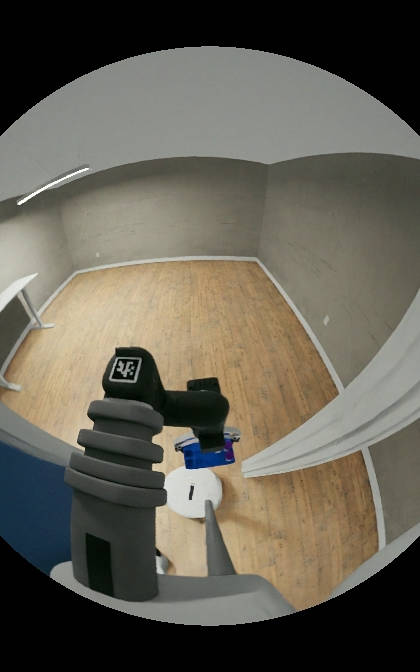

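>>> execute_actions(
  actions=[
    {"r1":{"base":{"translate_m":0.75},"pace":"slow"}},
  ],
  cameras=[],
)

>>> execute_actions(
  actions=[
    {"r2":{"base":{"translate_m":0.6},"pace":"slow"},"r1":{"base":{"translate_m":0.5},"pace":"slow"}},
  ],
  cameras=["r1_head_left_camera","r1_head_camera","r2_head_right_camera"],
)

Scene clock: 499.33 s.
r1.base_odometry: x=+0.106 y=+1.090 heading=-1.300 (m, m, rad; r1's odometry frame)
r1.turned_by_wheels: +0.000 (rad since the last result)
r1.turned_by_imu: -0.007 (rad since the last result)
r1.base_tilt: forward=-0.2 right=+0.7 (deg)
r1.lidar_m: 3.44 3.49 2.48 2.31 0.86 0.86 1.29 0.64 0.75 1.58 1.63 2.13
r1.base_status: done
r1.joint_positions: lift_m=+1.120 arm_m=+0.031 wrist_yaw_rad=+0.000 wrist_pitch_rad=+1.570 wrist_roll_rad=-0.180 gripper_m=+0.071
r1.joint_status: not commanded
r1.motor_effort: lift_m=+26(27) arm_m=-8(8) wrist_yaw_rad=+3(4) wrist_pitch_rad=+0(1) wrist_roll_rad=-2(0) gripper_m=-26(25) wheel_0=+3(4) wheel_1=+3(6) wheel_2=-3(7) (%)
r1.hand_pose: x=+0.2025 y=-0.0874 z=+1.0093 quat_wxyz=(+0.705, -0.064, +0.704, +0.063) (m; r1's base frame)
r1.wrist_depth_mm: 1255 1229 1229 1229 1182 1182 1160 / 1255 1255 1205 1229 1205 1182 1138 / 1255 1255 1229 1255 1205 1205 1182 / 1281 1255 1255 1118 1182 1229 1205 / 1281 1229 222 213 242 1205 1205 / 1308 187 183 178 174 178 1182 / 1308 1255 185 - 151 1255 1229
r2.base_odometry: x=-1.938 y=+1.690 heading=+2.104 (m, m, rad; r2's odometry frame)
r2.turned_by_wheels: +0.000 (rad since the last result)
r2.turned_by_imu: +0.004 (rad since the last result)
r2.base_tilt: forward=-0.2 right=+0.3 (deg)
r2.lidar_m: 3.84 2.95 2.14 2.08 1.11 1.29 0.56 0.25 0.25 - 0.25 0.31
r2.base_status: not commanded
r2.joint_positions: lift_m=+0.300 arm_m=+0.001 wrist_yaw_rad=+3.140 wrist_pitch_rad=+0.010 wrist_roll_rad=+0.006 gripper_m=+0.057
r2.joint_status: not commanded
r2.motor_effort: lift_m=+18(18) arm_m=-4(4) wrist_yaw_rad=+1(1) wrist_pitch_rad=-7(8) wrist_roll_rad=+1(1) gripper_m=-3(2) wheel_0=+8(8) wheel_1=-8(8) wheel_2=+2(2) (%)
r2.hand_pose: x=-0.1167 y=+0.0879 z=+0.4754 quat_wxyz=(+0.001, -0.005, +0.003, +1.000) (m; r2's base frame)
r2.wrist_depth_mm: - 138 - - - - - / - 122 161 - - - - / - 127 171 - - - - / 140 140 699 - - - - / 370 549 820 - - - - / 389 517 195 1708 198 1430 1618 / 387 480 798 110 1160 1060 1118
pictures: none
No camera images: the call's "cameras" was empty. Leave "cameras" out to get every camera's image.

Scene clock: 506.63 s.
r1.base_odometry: x=+0.240 y=+0.608 heading=-1.299 (m, m, rad; r1's odometry frame)
r1.turned_by_wheels: +0.000 (rad since the last result)
r1.turned_by_imu: -0.004 (rad since the last result)
r1.base_tilt: forward=-0.2 right=+0.6 (deg)
r1.lidar_m: 2.93 3.00 2.50 2.35 1.60 1.23 1.34 1.06 1.41 1.55 1.57 2.06
r1.base_status: done
r1.joint_positions: lift_m=+1.120 arm_m=+0.031 wrist_yaw_rad=+0.000 wrist_pitch_rad=+1.570 wrist_roll_rad=-0.180 gripper_m=+0.071
r1.joint_status: not commanded
r1.motor_effort: lift_m=+27(26) arm_m=-8(8) wrist_yaw_rad=+4(4) wrist_pitch_rad=+0(1) wrist_roll_rad=-1(1) gripper_m=-25(25) wheel_0=+1(4) wheel_1=+3(6) wheel_2=-2(8) (%)
r1.hand_pose: x=+0.2025 y=-0.0874 z=+1.0093 quat_wxyz=(+0.705, -0.064, +0.704, +0.063) (m; r1's base frame)
r1.wrist_depth_mm: 1255 1229 1229 1182 1229 1182 1182 / 1281 1229 1229 1205 1205 1160 1160 / 1255 1229 1205 1229 1205 1205 1160 / 1255 1229 1229 1098 1255 1205 1182 / 1308 1255 224 212 241 1229 1205 / 1281 187 182 179 174 178 1182 / 1281 1308 185 - 150 1229 1205
r2.base_odometry: x=-2.242 y=+2.206 heading=+2.104 (m, m, rad; r2's odometry frame)
r2.turned_by_wheels: +0.000 (rad since the last result)
r2.turned_by_imu: +0.000 (rad since the last result)
r2.base_tilt: forward=-0.3 right=+0.3 (deg)
r2.lidar_m: 3.24 2.92 2.14 2.04 1.85 0.97 1.09 1.39 1.97 2.01 2.10 3.35
r2.base_status: done
r2.joint_positions: lift_m=+0.300 arm_m=+0.001 wrist_yaw_rad=+3.140 wrist_pitch_rad=+0.010 wrist_roll_rad=+0.006 gripper_m=+0.057
r2.joint_status: not commanded
r2.motor_effort: lift_m=+18(18) arm_m=-4(4) wrist_yaw_rad=-2(2) wrist_pitch_rad=-7(7) wrist_roll_rad=+1(1) gripper_m=-5(2) wheel_0=+3(8) wheel_1=+4(5) wheel_2=-3(11) (%)
r2.hand_pose: x=-0.1167 y=+0.0879 z=+0.4754 quat_wxyz=(+0.001, -0.005, +0.003, +1.000) (m; r2's base frame)
r2.wrist_depth_mm: - 138 1397 1255 1138 991 1182 / - 122 161 1281 1118 1008 1182 / - 127 171 1308 1138 1008 1182 / 140 140 1430 1336 1138 1008 1205 / 1499 1499 1464 1308 1098 1008 1182 / 1537 1499 195 1336 198 1025 1160 / 1098 1098 1160 110 1138 991 960
pictures: r1_head_camera, r1_head_left_camera, r2_head_right_camera
Images, in order (width x height): r1_head_camera 420x560, r1_head_left_camera 420x672, r2_head_right_camera 420x672.

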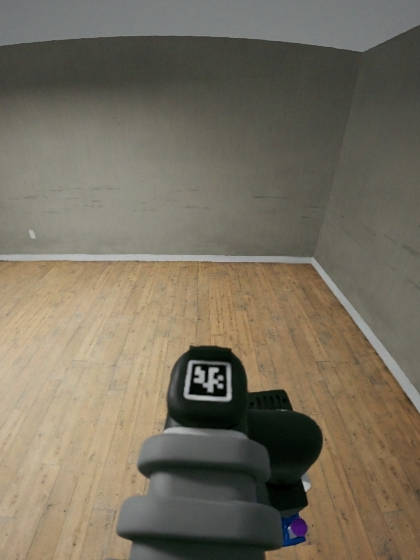

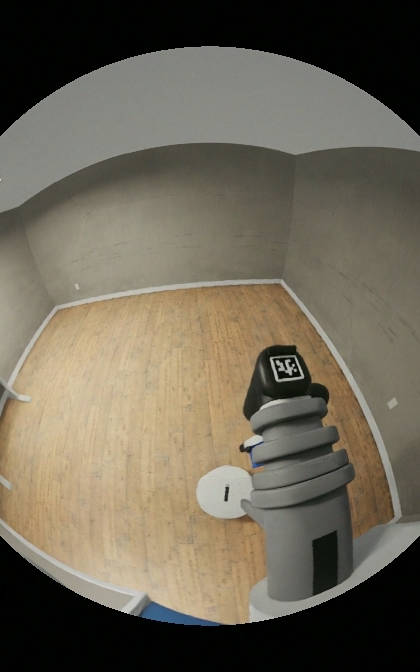

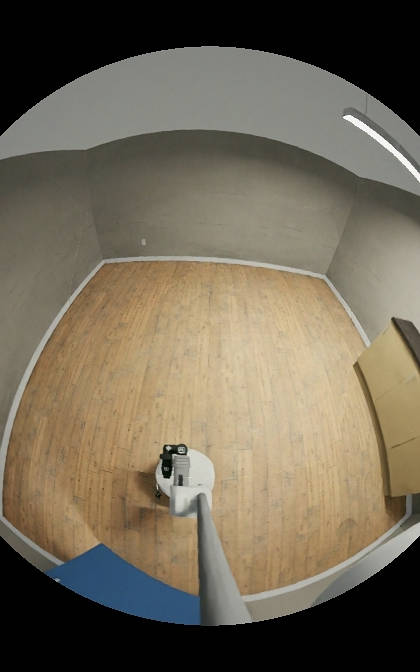

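Door closing. Turn r1 left toward the desk.

>>> execute_actions(
  actions=[
    {"r1":{"base":{"rotate_rad":1.57},"pace":"slow"},"r2":{"base":{"translate_m":0.3},"pace":"slow"}},
  ],
  cameras=["r1_head_left_camera","r1_head_camera"],
)

Scene clock: 511.63 s.
r1.base_odometry: x=+0.240 y=+0.608 heading=+0.270 (m, m, rad; r1's odometry frame)
r1.turned_by_wheels: +1.569 (rad since the last result)
r1.turned_by_imu: +1.553 (rad since the last result)
r1.base_tilt: forward=-0.1 right=+0.6 (deg)
r1.lidar_m: 2.36 1.62 1.18 1.10 1.07 1.38 1.54 1.59 2.07 2.96 3.03 2.52
r1.base_status: done
r1.joint_positions: lift_m=+1.120 arm_m=+0.031 wrist_yaw_rad=+0.000 wrist_pitch_rad=+1.570 wrist_roll_rad=-0.180 gripper_m=+0.071
r1.joint_status: not commanded
r1.motor_effort: lift_m=+26(26) arm_m=-8(8) wrist_yaw_rad=+5(3) wrist_pitch_rad=-1(0) wrist_roll_rad=+0(2) gripper_m=-24(26) wheel_0=-3(6) wheel_1=-3(6) wheel_2=-3(8) (%)
r1.hand_pose: x=+0.2025 y=-0.0874 z=+1.0093 quat_wxyz=(+0.705, -0.064, +0.704, +0.063) (m; r1's base frame)
r1.wrist_depth_mm: 1255 1205 1205 1182 1205 1182 1182 / 1255 1255 1205 1205 1229 1182 1182 / 1255 1255 1255 1255 1182 1182 1160 / 1255 1229 1255 1098 1182 1205 1205 / 1255 1281 223 213 241 1205 1229 / 1281 188 183 178 174 177 1205 / 1308 1281 185 - 150 1255 1205
r2.base_odometry: x=-2.395 y=+2.465 heading=+2.105 (m, m, rad; r2's odometry frame)
r2.turned_by_wheels: +0.000 (rad since the last result)
r2.turned_by_imu: +0.001 (rad since the last result)
r2.base_tilt: forward=-0.3 right=+0.4 (deg)
r2.lidar_m: 2.95 2.89 2.14 2.01 2.14 1.69 1.63 1.72 2.08 2.01 2.10 3.05
r2.base_status: done
r2.joint_positions: lift_m=+0.300 arm_m=+0.001 wrist_yaw_rad=+3.140 wrist_pitch_rad=+0.010 wrist_roll_rad=+0.006 gripper_m=+0.057
r2.joint_status: not commanded
r2.motor_effort: lift_m=+18(18) arm_m=-4(4) wrist_yaw_rad=-1(0) wrist_pitch_rad=-7(7) wrist_roll_rad=+1(1) gripper_m=-5(3) wheel_0=+2(4) wheel_1=+4(7) wheel_2=-3(8) (%)
r2.hand_pose: x=-0.1167 y=+0.0879 z=+0.4754 quat_wxyz=(+0.001, -0.005, +0.003, +1.000) (m; r2's base frame)
r2.wrist_depth_mm: - 138 1708 1756 1661 1708 1708 / - 122 161 1708 1756 1708 1708 / - 127 171 1756 1756 1708 1756 / 140 139 1808 1708 1756 1708 1708 / 1756 1756 1808 1756 1756 1808 1708 / 1576 1756 194 1708 198 1661 1618 / 1098 1098 1182 110 1138 1078 1118
pictures: r1_head_camera, r1_head_left_camera
Images, in order (width x height): r1_head_camera 420x560, r1_head_left_camera 420x672.

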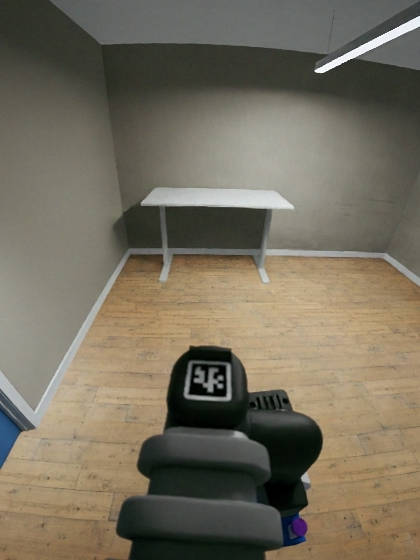

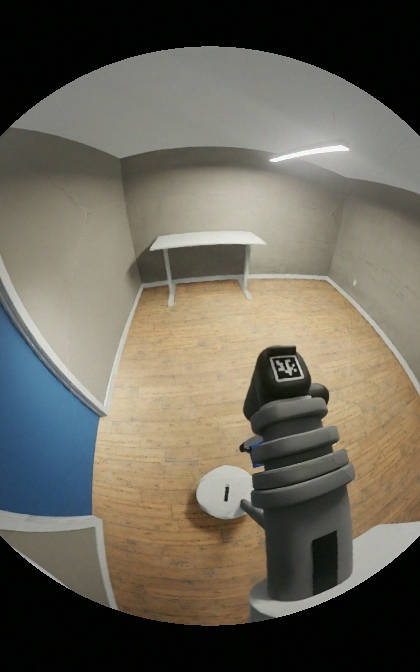

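>>> execute_actions(
  actions=[
    {"r1":{"base":{"translate_m":1.7},"joints":{"lift_m":1.19}}},
  ],
  cameras=["r1_head_left_camera","r1_head_camera"],
)

Scene clock: 520.10 s.
r1.base_odometry: x=+1.878 y=+1.062 heading=+0.270 (m, m, rad; r1's odometry frame)
r1.turned_by_wheels: +0.000 (rad since the last result)
r1.turned_by_imu: -0.008 (rad since the last result)
r1.base_tilt: forward=-0.1 right=+0.6 (deg)
r1.lidar_m: 0.66 0.69 0.90 1.14 1.19 1.63 3.36 3.34 3.02 2.82 2.30 0.74
r1.base_status: done
r1.joint_positions: lift_m=+1.190 arm_m=+0.031 wrist_yaw_rad=+0.000 wrist_pitch_rad=+1.570 wrist_roll_rad=-0.180 gripper_m=+0.071
r1.joint_status: all done
r1.motor_effort: lift_m=+26(28) arm_m=-8(8) wrist_yaw_rad=+3(4) wrist_pitch_rad=-1(1) wrist_roll_rad=-1(0) gripper_m=-27(24) wheel_0=+0(6) wheel_1=+2(8) wheel_2=+0(9) (%)
r1.hand_pose: x=+0.2025 y=-0.0874 z=+1.0793 quat_wxyz=(+0.705, -0.064, +0.704, +0.063) (m; r1's base frame)
r1.wrist_depth_mm: 1336 1308 1308 1281 1255 1281 1229 / 1308 1336 1281 1308 1255 1255 1255 / 1336 1336 1308 1281 1229 1255 1255 / 1336 1308 1308 1118 1308 1281 1255 / 1366 1336 223 213 240 1255 1281 / 1336 187 183 177 174 177 1281 / 1366 1366 185 - 153 1281 1308
r2.base_odometry: x=-2.395 y=+2.465 heading=+2.104 (m, m, rad; r2's odometry frame)
r2.turned_by_wheels: +0.000 (rad since the last result)
r2.turned_by_imu: +0.003 (rad since the last result)
r2.base_tilt: forward=-0.3 right=+0.4 (deg)
r2.lidar_m: 2.94 2.90 2.14 2.05 2.16 1.69 1.63 1.71 2.11 2.01 2.09 3.04
r2.base_status: not commanded
r2.joint_positions: lift_m=+0.300 arm_m=+0.001 wrist_yaw_rad=+3.140 wrist_pitch_rad=+0.010 wrist_roll_rad=+0.006 gripper_m=+0.057
r2.joint_status: not commanded
r2.motor_effort: lift_m=+18(18) arm_m=-4(4) wrist_yaw_rad=-1(3) wrist_pitch_rad=-7(7) wrist_roll_rad=+0(1) gripper_m=-2(3) wheel_0=+3(2) wheel_1=+4(3) wheel_2=-3(2) (%)
r2.hand_pose: x=-0.1167 y=+0.0879 z=+0.4754 quat_wxyz=(+0.001, -0.005, +0.003, +1.000) (m; r2's base frame)
r2.wrist_depth_mm: - 138 1661 1756 1756 1708 1661 / - 122 161 1756 1708 1756 1708 / - 127 170 1756 1708 1661 1756 / 140 139 1708 1808 1808 1708 1708 / 1808 1863 1808 1756 1756 1756 1756 / 1537 1756 195 1708 198 1661 1618 / 1060 1098 1182 110 1160 1060 1138
pictures: r1_head_camera, r1_head_left_camera
Images, in order (width x height): r1_head_camera 420x560, r1_head_left_camera 420x672.

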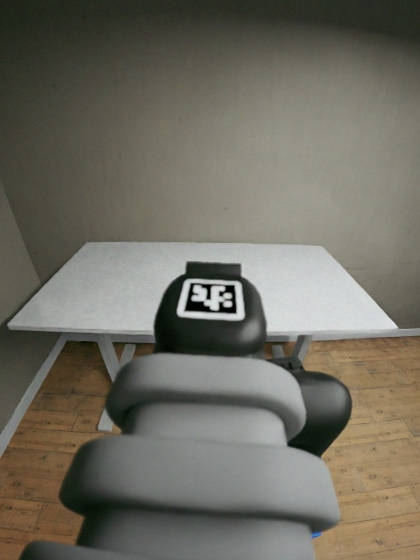

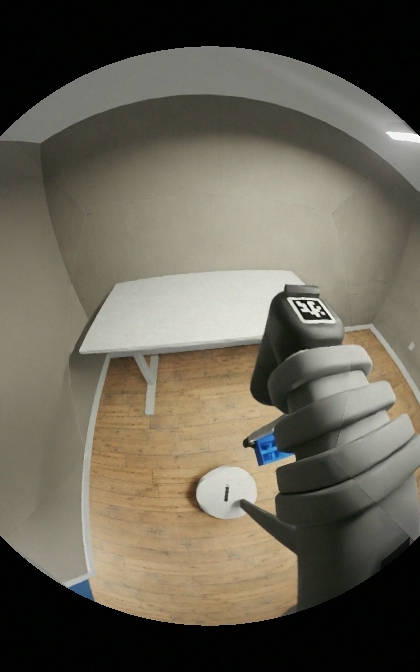

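Desk edge at 0.66. Advance 0.25, extend over.

>>> execute_actions(
  actions=[
    {"r1":{"base":{"translate_m":0.25},"pace":"slow"}},
  ],
  cameras=[],
)

>>> execute_actions(
  actions=[
    {"r1":{"joints":{"arm_m":0.47},"pace":"slow"}},
  ],
  cameras=["r1_wrist_camera","r1_head_right_camera"],
)

Scene clock: 524.77 s.
r1.base_odometry: x=+2.119 y=+1.129 heading=+0.270 (m, m, rad; r1's odometry frame)
r1.turned_by_wheels: +0.000 (rad since the last result)
r1.turned_by_imu: -0.003 (rad since the last result)
r1.base_tilt: forward=-0.1 right=+0.6 (deg)
r1.lidar_m: 0.42 0.45 0.58 1.18 1.20 1.58 3.64 3.60 2.97 2.79 0.68 0.45
r1.base_status: done
r1.joint_positions: lift_m=+1.190 arm_m=+0.031 wrist_yaw_rad=+0.000 wrist_pitch_rad=+1.570 wrist_roll_rad=-0.180 gripper_m=+0.071
r1.joint_status: not commanded
r1.motor_effort: lift_m=+26(26) arm_m=-8(8) wrist_yaw_rad=+4(4) wrist_pitch_rad=-2(1) wrist_roll_rad=-1(1) gripper_m=-26(23) wheel_0=+2(4) wheel_1=+2(4) wheel_2=-3(12) (%)
r1.hand_pose: x=+0.2025 y=-0.0874 z=+1.0793 quat_wxyz=(+0.705, -0.064, +0.704, +0.063) (m; r1's base frame)
r1.wrist_depth_mm: 1336 1281 1281 1255 1229 1229 1229 / 1366 1308 1281 1281 1281 1229 1255 / 1308 1336 1308 1255 1255 1229 1281 / 1336 1308 1308 1118 1281 1281 1255 / 1366 1336 223 213 240 1281 1281 / 1366 187 183 178 174 177 1281 / 1366 1366 184 - 151 1308 1255
r2.base_odometry: x=-2.395 y=+2.465 heading=+2.104 (m, m, rad; r2's odometry frame)
r2.turned_by_wheels: +0.000 (rad since the last result)
r2.turned_by_imu: +0.002 (rad since the last result)
r2.base_tilt: forward=-0.3 right=+0.3 (deg)
r2.lidar_m: 2.94 2.89 2.15 2.04 2.15 1.70 1.63 1.70 2.08 2.01 2.08 3.04
r2.base_status: not commanded
r2.joint_positions: lift_m=+0.300 arm_m=+0.001 wrist_yaw_rad=+3.140 wrist_pitch_rad=+0.010 wrist_roll_rad=+0.006 gripper_m=+0.057
r2.joint_status: not commanded
r2.motor_effort: lift_m=+18(18) arm_m=-4(4) wrist_yaw_rad=-2(3) wrist_pitch_rad=-8(7) wrist_roll_rad=+1(1) gripper_m=-2(5) wheel_0=+2(2) wheel_1=+4(4) wheel_2=-3(3) (%)
r2.hand_pose: x=-0.1167 y=+0.0879 z=+0.4754 quat_wxyz=(+0.001, -0.005, +0.003, +1.000) (m; r2's base frame)
r2.wrist_depth_mm: - 138 1708 1756 1708 1708 1808 / - 122 161 1756 1708 1756 1756 / - 127 170 1756 1756 1756 1708 / 140 140 1756 1756 1708 1708 1661 / 1756 1808 1756 1756 1756 1708 1708 / 1576 1708 195 1661 198 1708 1618 / 1078 1118 1205 110 1160 1060 1118
pictures: none
No camera images: the call's "cameras" was empty. Leave "cameras" out to get every camera's image.

Scene clock: 530.43 s.
r1.base_odometry: x=+2.119 y=+1.129 heading=+0.270 (m, m, rad; r1's odometry frame)
r1.turned_by_wheels: +0.000 (rad since the last result)
r1.turned_by_imu: -0.002 (rad since the last result)
r1.base_tilt: forward=-0.2 right=+0.6 (deg)
r1.lidar_m: 0.42 0.44 0.55 1.18 1.20 1.57 3.67 3.58 3.00 2.81 0.70 0.44
r1.base_status: not commanded
r1.joint_positions: lift_m=+1.190 arm_m=+0.469 wrist_yaw_rad=+0.000 wrist_pitch_rad=+1.570 wrist_roll_rad=-0.180 gripper_m=+0.071
r1.joint_status: all done
r1.motor_effort: lift_m=+26(26) arm_m=+8(7) wrist_yaw_rad=+4(3) wrist_pitch_rad=-2(2) wrist_roll_rad=+0(1) gripper_m=-27(26) wheel_0=+2(2) wheel_1=+2(2) wheel_2=-3(3) (%)
r1.hand_pose: x=+0.6397 y=-0.0874 z=+1.0793 quat_wxyz=(+0.705, -0.064, +0.704, +0.063) (m; r1's base frame)
r1.wrist_depth_mm: 357 355 349 343 342 338 336 / 362 355 353 349 347 343 338 / 364 359 357 351 347 345 340 / 366 364 359 353 351 347 343 / 366 366 224 213 240 349 347 / 373 187 183 178 173 177 349 / 377 373 185 - 152 353 353
r2.base_odometry: x=-2.395 y=+2.465 heading=+2.104 (m, m, rad; r2's odometry frame)
r2.turned_by_wheels: +0.000 (rad since the last result)
r2.turned_by_imu: +0.002 (rad since the last result)
r2.base_tilt: forward=-0.1 right=+0.4 (deg)
r2.lidar_m: 2.93 2.93 2.14 2.03 2.16 1.68 1.63 1.72 2.10 1.99 2.09 3.04
r2.base_status: not commanded
r2.joint_positions: lift_m=+0.300 arm_m=+0.001 wrist_yaw_rad=+3.140 wrist_pitch_rad=+0.010 wrist_roll_rad=+0.006 gripper_m=+0.057
r2.joint_status: not commanded
r2.motor_effort: lift_m=+18(18) arm_m=-4(4) wrist_yaw_rad=+0(2) wrist_pitch_rad=-7(8) wrist_roll_rad=+1(0) gripper_m=-4(1) wheel_0=+2(2) wheel_1=+4(4) wheel_2=-2(2) (%)
r2.hand_pose: x=-0.1167 y=+0.0879 z=+0.4754 quat_wxyz=(+0.001, -0.005, +0.003, +1.000) (m; r2's base frame)
r2.wrist_depth_mm: - 138 1661 1756 1708 1708 1661 / - 122 161 1756 1708 1708 1756 / - 127 170 1708 1708 1808 1708 / 140 140 1756 1756 1756 1756 1808 / 1756 1756 1808 1808 1756 1756 1756 / 1576 1708 195 1708 198 1661 1618 / 1098 1098 1182 110 1160 1060 1098
pictures: r1_head_right_camera, r1_wrist_camera
Images, in order (width x height): r1_head_right_camera 420x672, r1_wrist_camera 616x392.

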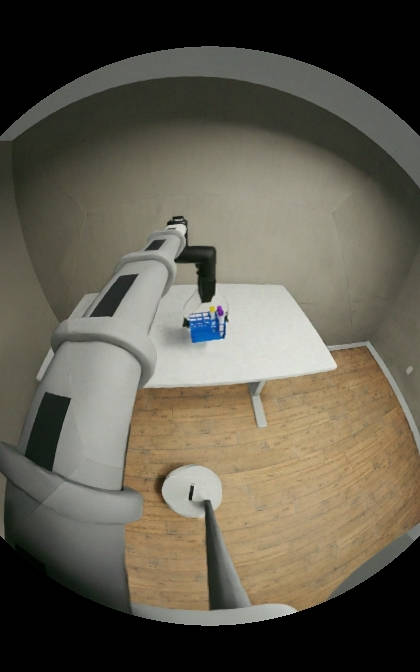

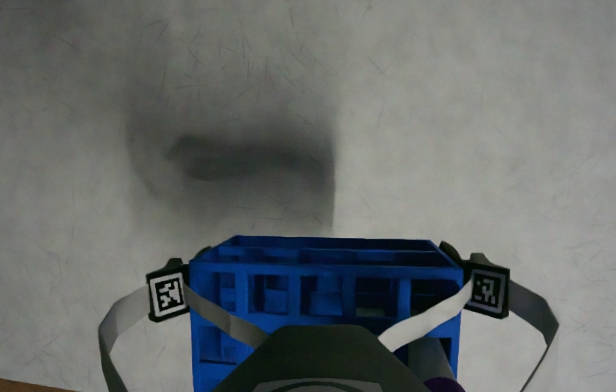

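>>> execute_actions(
  actions=[
    {"r1":{"joints":{"lift_m":1.10},"pace":"slow"}},
  ],
  cameras=["r1_wrist_camera","r1_head_camera"],
)

Scene clock: 536.77 s.
r1.base_odometry: x=+2.119 y=+1.129 heading=+0.270 (m, m, rad; r1's odometry frame)
r1.turned_by_wheels: +0.000 (rad since the last result)
r1.turned_by_imu: -0.002 (rad since the last result)
r1.base_tilt: forward=-0.1 right=+0.7 (deg)
r1.lidar_m: 0.42 0.44 0.55 1.18 1.21 1.57 3.54 3.57 2.98 2.81 0.66 0.45
r1.base_status: not commanded
r1.joint_positions: lift_m=+1.100 arm_m=+0.469 wrist_yaw_rad=+0.000 wrist_pitch_rad=+1.570 wrist_roll_rad=-0.180 gripper_m=+0.071
r1.joint_status: all done
r1.motor_effort: lift_m=+16(26) arm_m=+8(8) wrist_yaw_rad=+3(4) wrist_pitch_rad=-3(0) wrist_roll_rad=+1(1) gripper_m=-26(25) wheel_0=+2(2) wheel_1=+2(2) wheel_2=-3(3) (%)
r1.hand_pose: x=+0.6397 y=-0.0874 z=+0.9901 quat_wxyz=(+0.705, -0.064, +0.704, +0.063) (m; r1's base frame)
r1.wrist_depth_mm: 268 265 263 260 256 254 251 / 270 267 264 262 259 256 254 / 271 270 266 264 260 257 258 / 276 271 267 266 264 260 257 / 277 276 223 213 241 263 259 / 281 187 183 178 174 178 260 / 282 278 185 - 152 266 -
r2.base_odometry: x=-2.395 y=+2.465 heading=+2.104 (m, m, rad; r2's odometry frame)
r2.turned_by_wheels: +0.000 (rad since the last result)
r2.turned_by_imu: +0.002 (rad since the last result)
r2.base_tilt: forward=-0.2 right=+0.2 (deg)
r2.lidar_m: 2.93 2.90 2.16 2.03 2.15 1.70 1.63 1.71 2.07 2.00 2.09 3.05
r2.base_status: not commanded
r2.joint_positions: lift_m=+0.300 arm_m=+0.001 wrist_yaw_rad=+3.140 wrist_pitch_rad=+0.010 wrist_roll_rad=+0.006 gripper_m=+0.057
r2.joint_status: not commanded
r2.motor_effort: lift_m=+18(18) arm_m=-4(4) wrist_yaw_rad=-1(2) wrist_pitch_rad=-8(7) wrist_roll_rad=+1(1) gripper_m=-5(2) wheel_0=+2(2) wheel_1=+4(4) wheel_2=-3(3) (%)
r2.hand_pose: x=-0.1167 y=+0.0879 z=+0.4754 quat_wxyz=(+0.001, -0.005, +0.003, +1.000) (m; r2's base frame)
r2.wrist_depth_mm: - 138 1756 1756 1756 1708 1756 / - 122 161 1756 1708 1708 1756 / - 127 170 1756 1708 1661 1756 / 140 140 1708 1708 1808 1756 1756 / 1808 1808 1756 1756 1756 1756 1756 / 1618 1708 195 1661 197 1618 1618 / 1098 1098 1160 110 1138 1078 1138
pictures: r1_head_camera, r1_wrist_camera
Images, in order (width x height): r1_head_camera 420x560, r1_wrist_camera 616x392.

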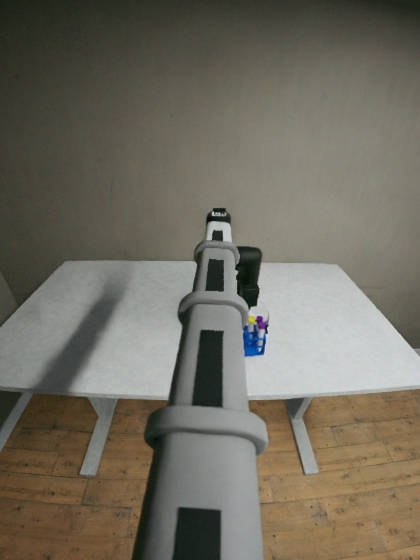

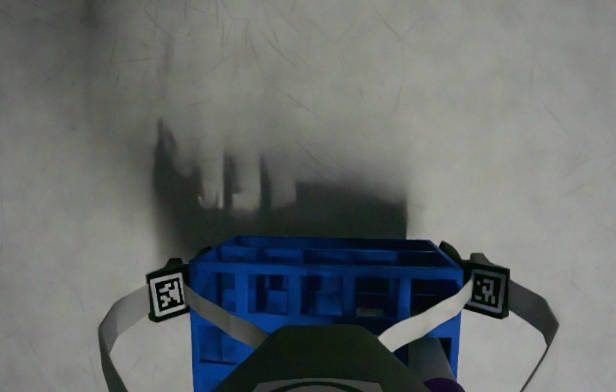

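>>> execute_actions(
  actions=[
    {"r1":{"joints":{"lift_m":1.088},"pace":"slow"}},
  ],
  cameras=[],
)

Scene clock: 538.57 s.
r1.base_odometry: x=+2.119 y=+1.129 heading=+0.270 (m, m, rad; r1's odometry frame)
r1.turned_by_wheels: +0.000 (rad since the last result)
r1.turned_by_imu: -0.001 (rad since the last result)
r1.base_tilt: forward=-0.2 right=+0.7 (deg)
r1.lidar_m: 0.42 0.43 0.57 1.18 1.21 1.57 3.55 3.60 2.98 2.80 0.66 0.46
r1.base_status: not commanded
r1.joint_positions: lift_m=+1.088 arm_m=+0.469 wrist_yaw_rad=+0.000 wrist_pitch_rad=+1.570 wrist_roll_rad=-0.180 gripper_m=+0.071
r1.joint_status: all done
r1.motor_effort: lift_m=+16(16) arm_m=+8(8) wrist_yaw_rad=+4(4) wrist_pitch_rad=-1(0) wrist_roll_rad=+0(1) gripper_m=-24(29) wheel_0=+2(2) wheel_1=+3(2) wheel_2=-3(3) (%)
r1.hand_pose: x=+0.6397 y=-0.0874 z=+0.9781 quat_wxyz=(+0.705, -0.064, +0.704, +0.063) (m; r1's base frame)
r1.wrist_depth_mm: 255 253 250 248 246 242 240 / 258 254 253 249 247 244 242 / 260 257 255 251 248 246 244 / 262 260 256 252 251 247 245 / 266 260 224 213 242 249 249 / 266 188 184 178 173 177 250 / 271 267 185 - 153 255 -
r2.base_odometry: x=-2.395 y=+2.465 heading=+2.104 (m, m, rad; r2's odometry frame)
r2.turned_by_wheels: +0.000 (rad since the last result)
r2.turned_by_imu: +0.001 (rad since the last result)
r2.base_tilt: forward=-0.2 right=+0.3 (deg)
r2.lidar_m: 2.94 2.90 2.16 2.02 2.13 1.68 1.62 1.71 2.10 1.99 2.10 3.05
r2.base_status: not commanded
r2.joint_positions: lift_m=+0.300 arm_m=+0.001 wrist_yaw_rad=+3.140 wrist_pitch_rad=+0.010 wrist_roll_rad=+0.006 gripper_m=+0.057
r2.joint_status: not commanded
r2.motor_effort: lift_m=+18(18) arm_m=-4(4) wrist_yaw_rad=-1(1) wrist_pitch_rad=-7(7) wrist_roll_rad=+1(1) gripper_m=-8(5) wheel_0=+2(2) wheel_1=+4(4) wheel_2=-3(3) (%)
r2.hand_pose: x=-0.1167 y=+0.0879 z=+0.4754 quat_wxyz=(+0.001, -0.005, +0.003, +1.000) (m; r2's base frame)
r2.wrist_depth_mm: - 138 1708 1708 1708 1756 1756 / - 122 161 1808 1808 1708 1661 / - 127 170 1708 1708 1708 1708 / 140 139 1756 1756 1756 1756 1756 / 1708 1808 1808 1808 1756 1756 1756 / 1576 1661 194 1708 197 1708 1661 / 1098 1098 1160 110 1160 1078 1118
pictures: none
No camera images: the call's "cameras" was empty. Leave "cameras" out to get every camera's image.


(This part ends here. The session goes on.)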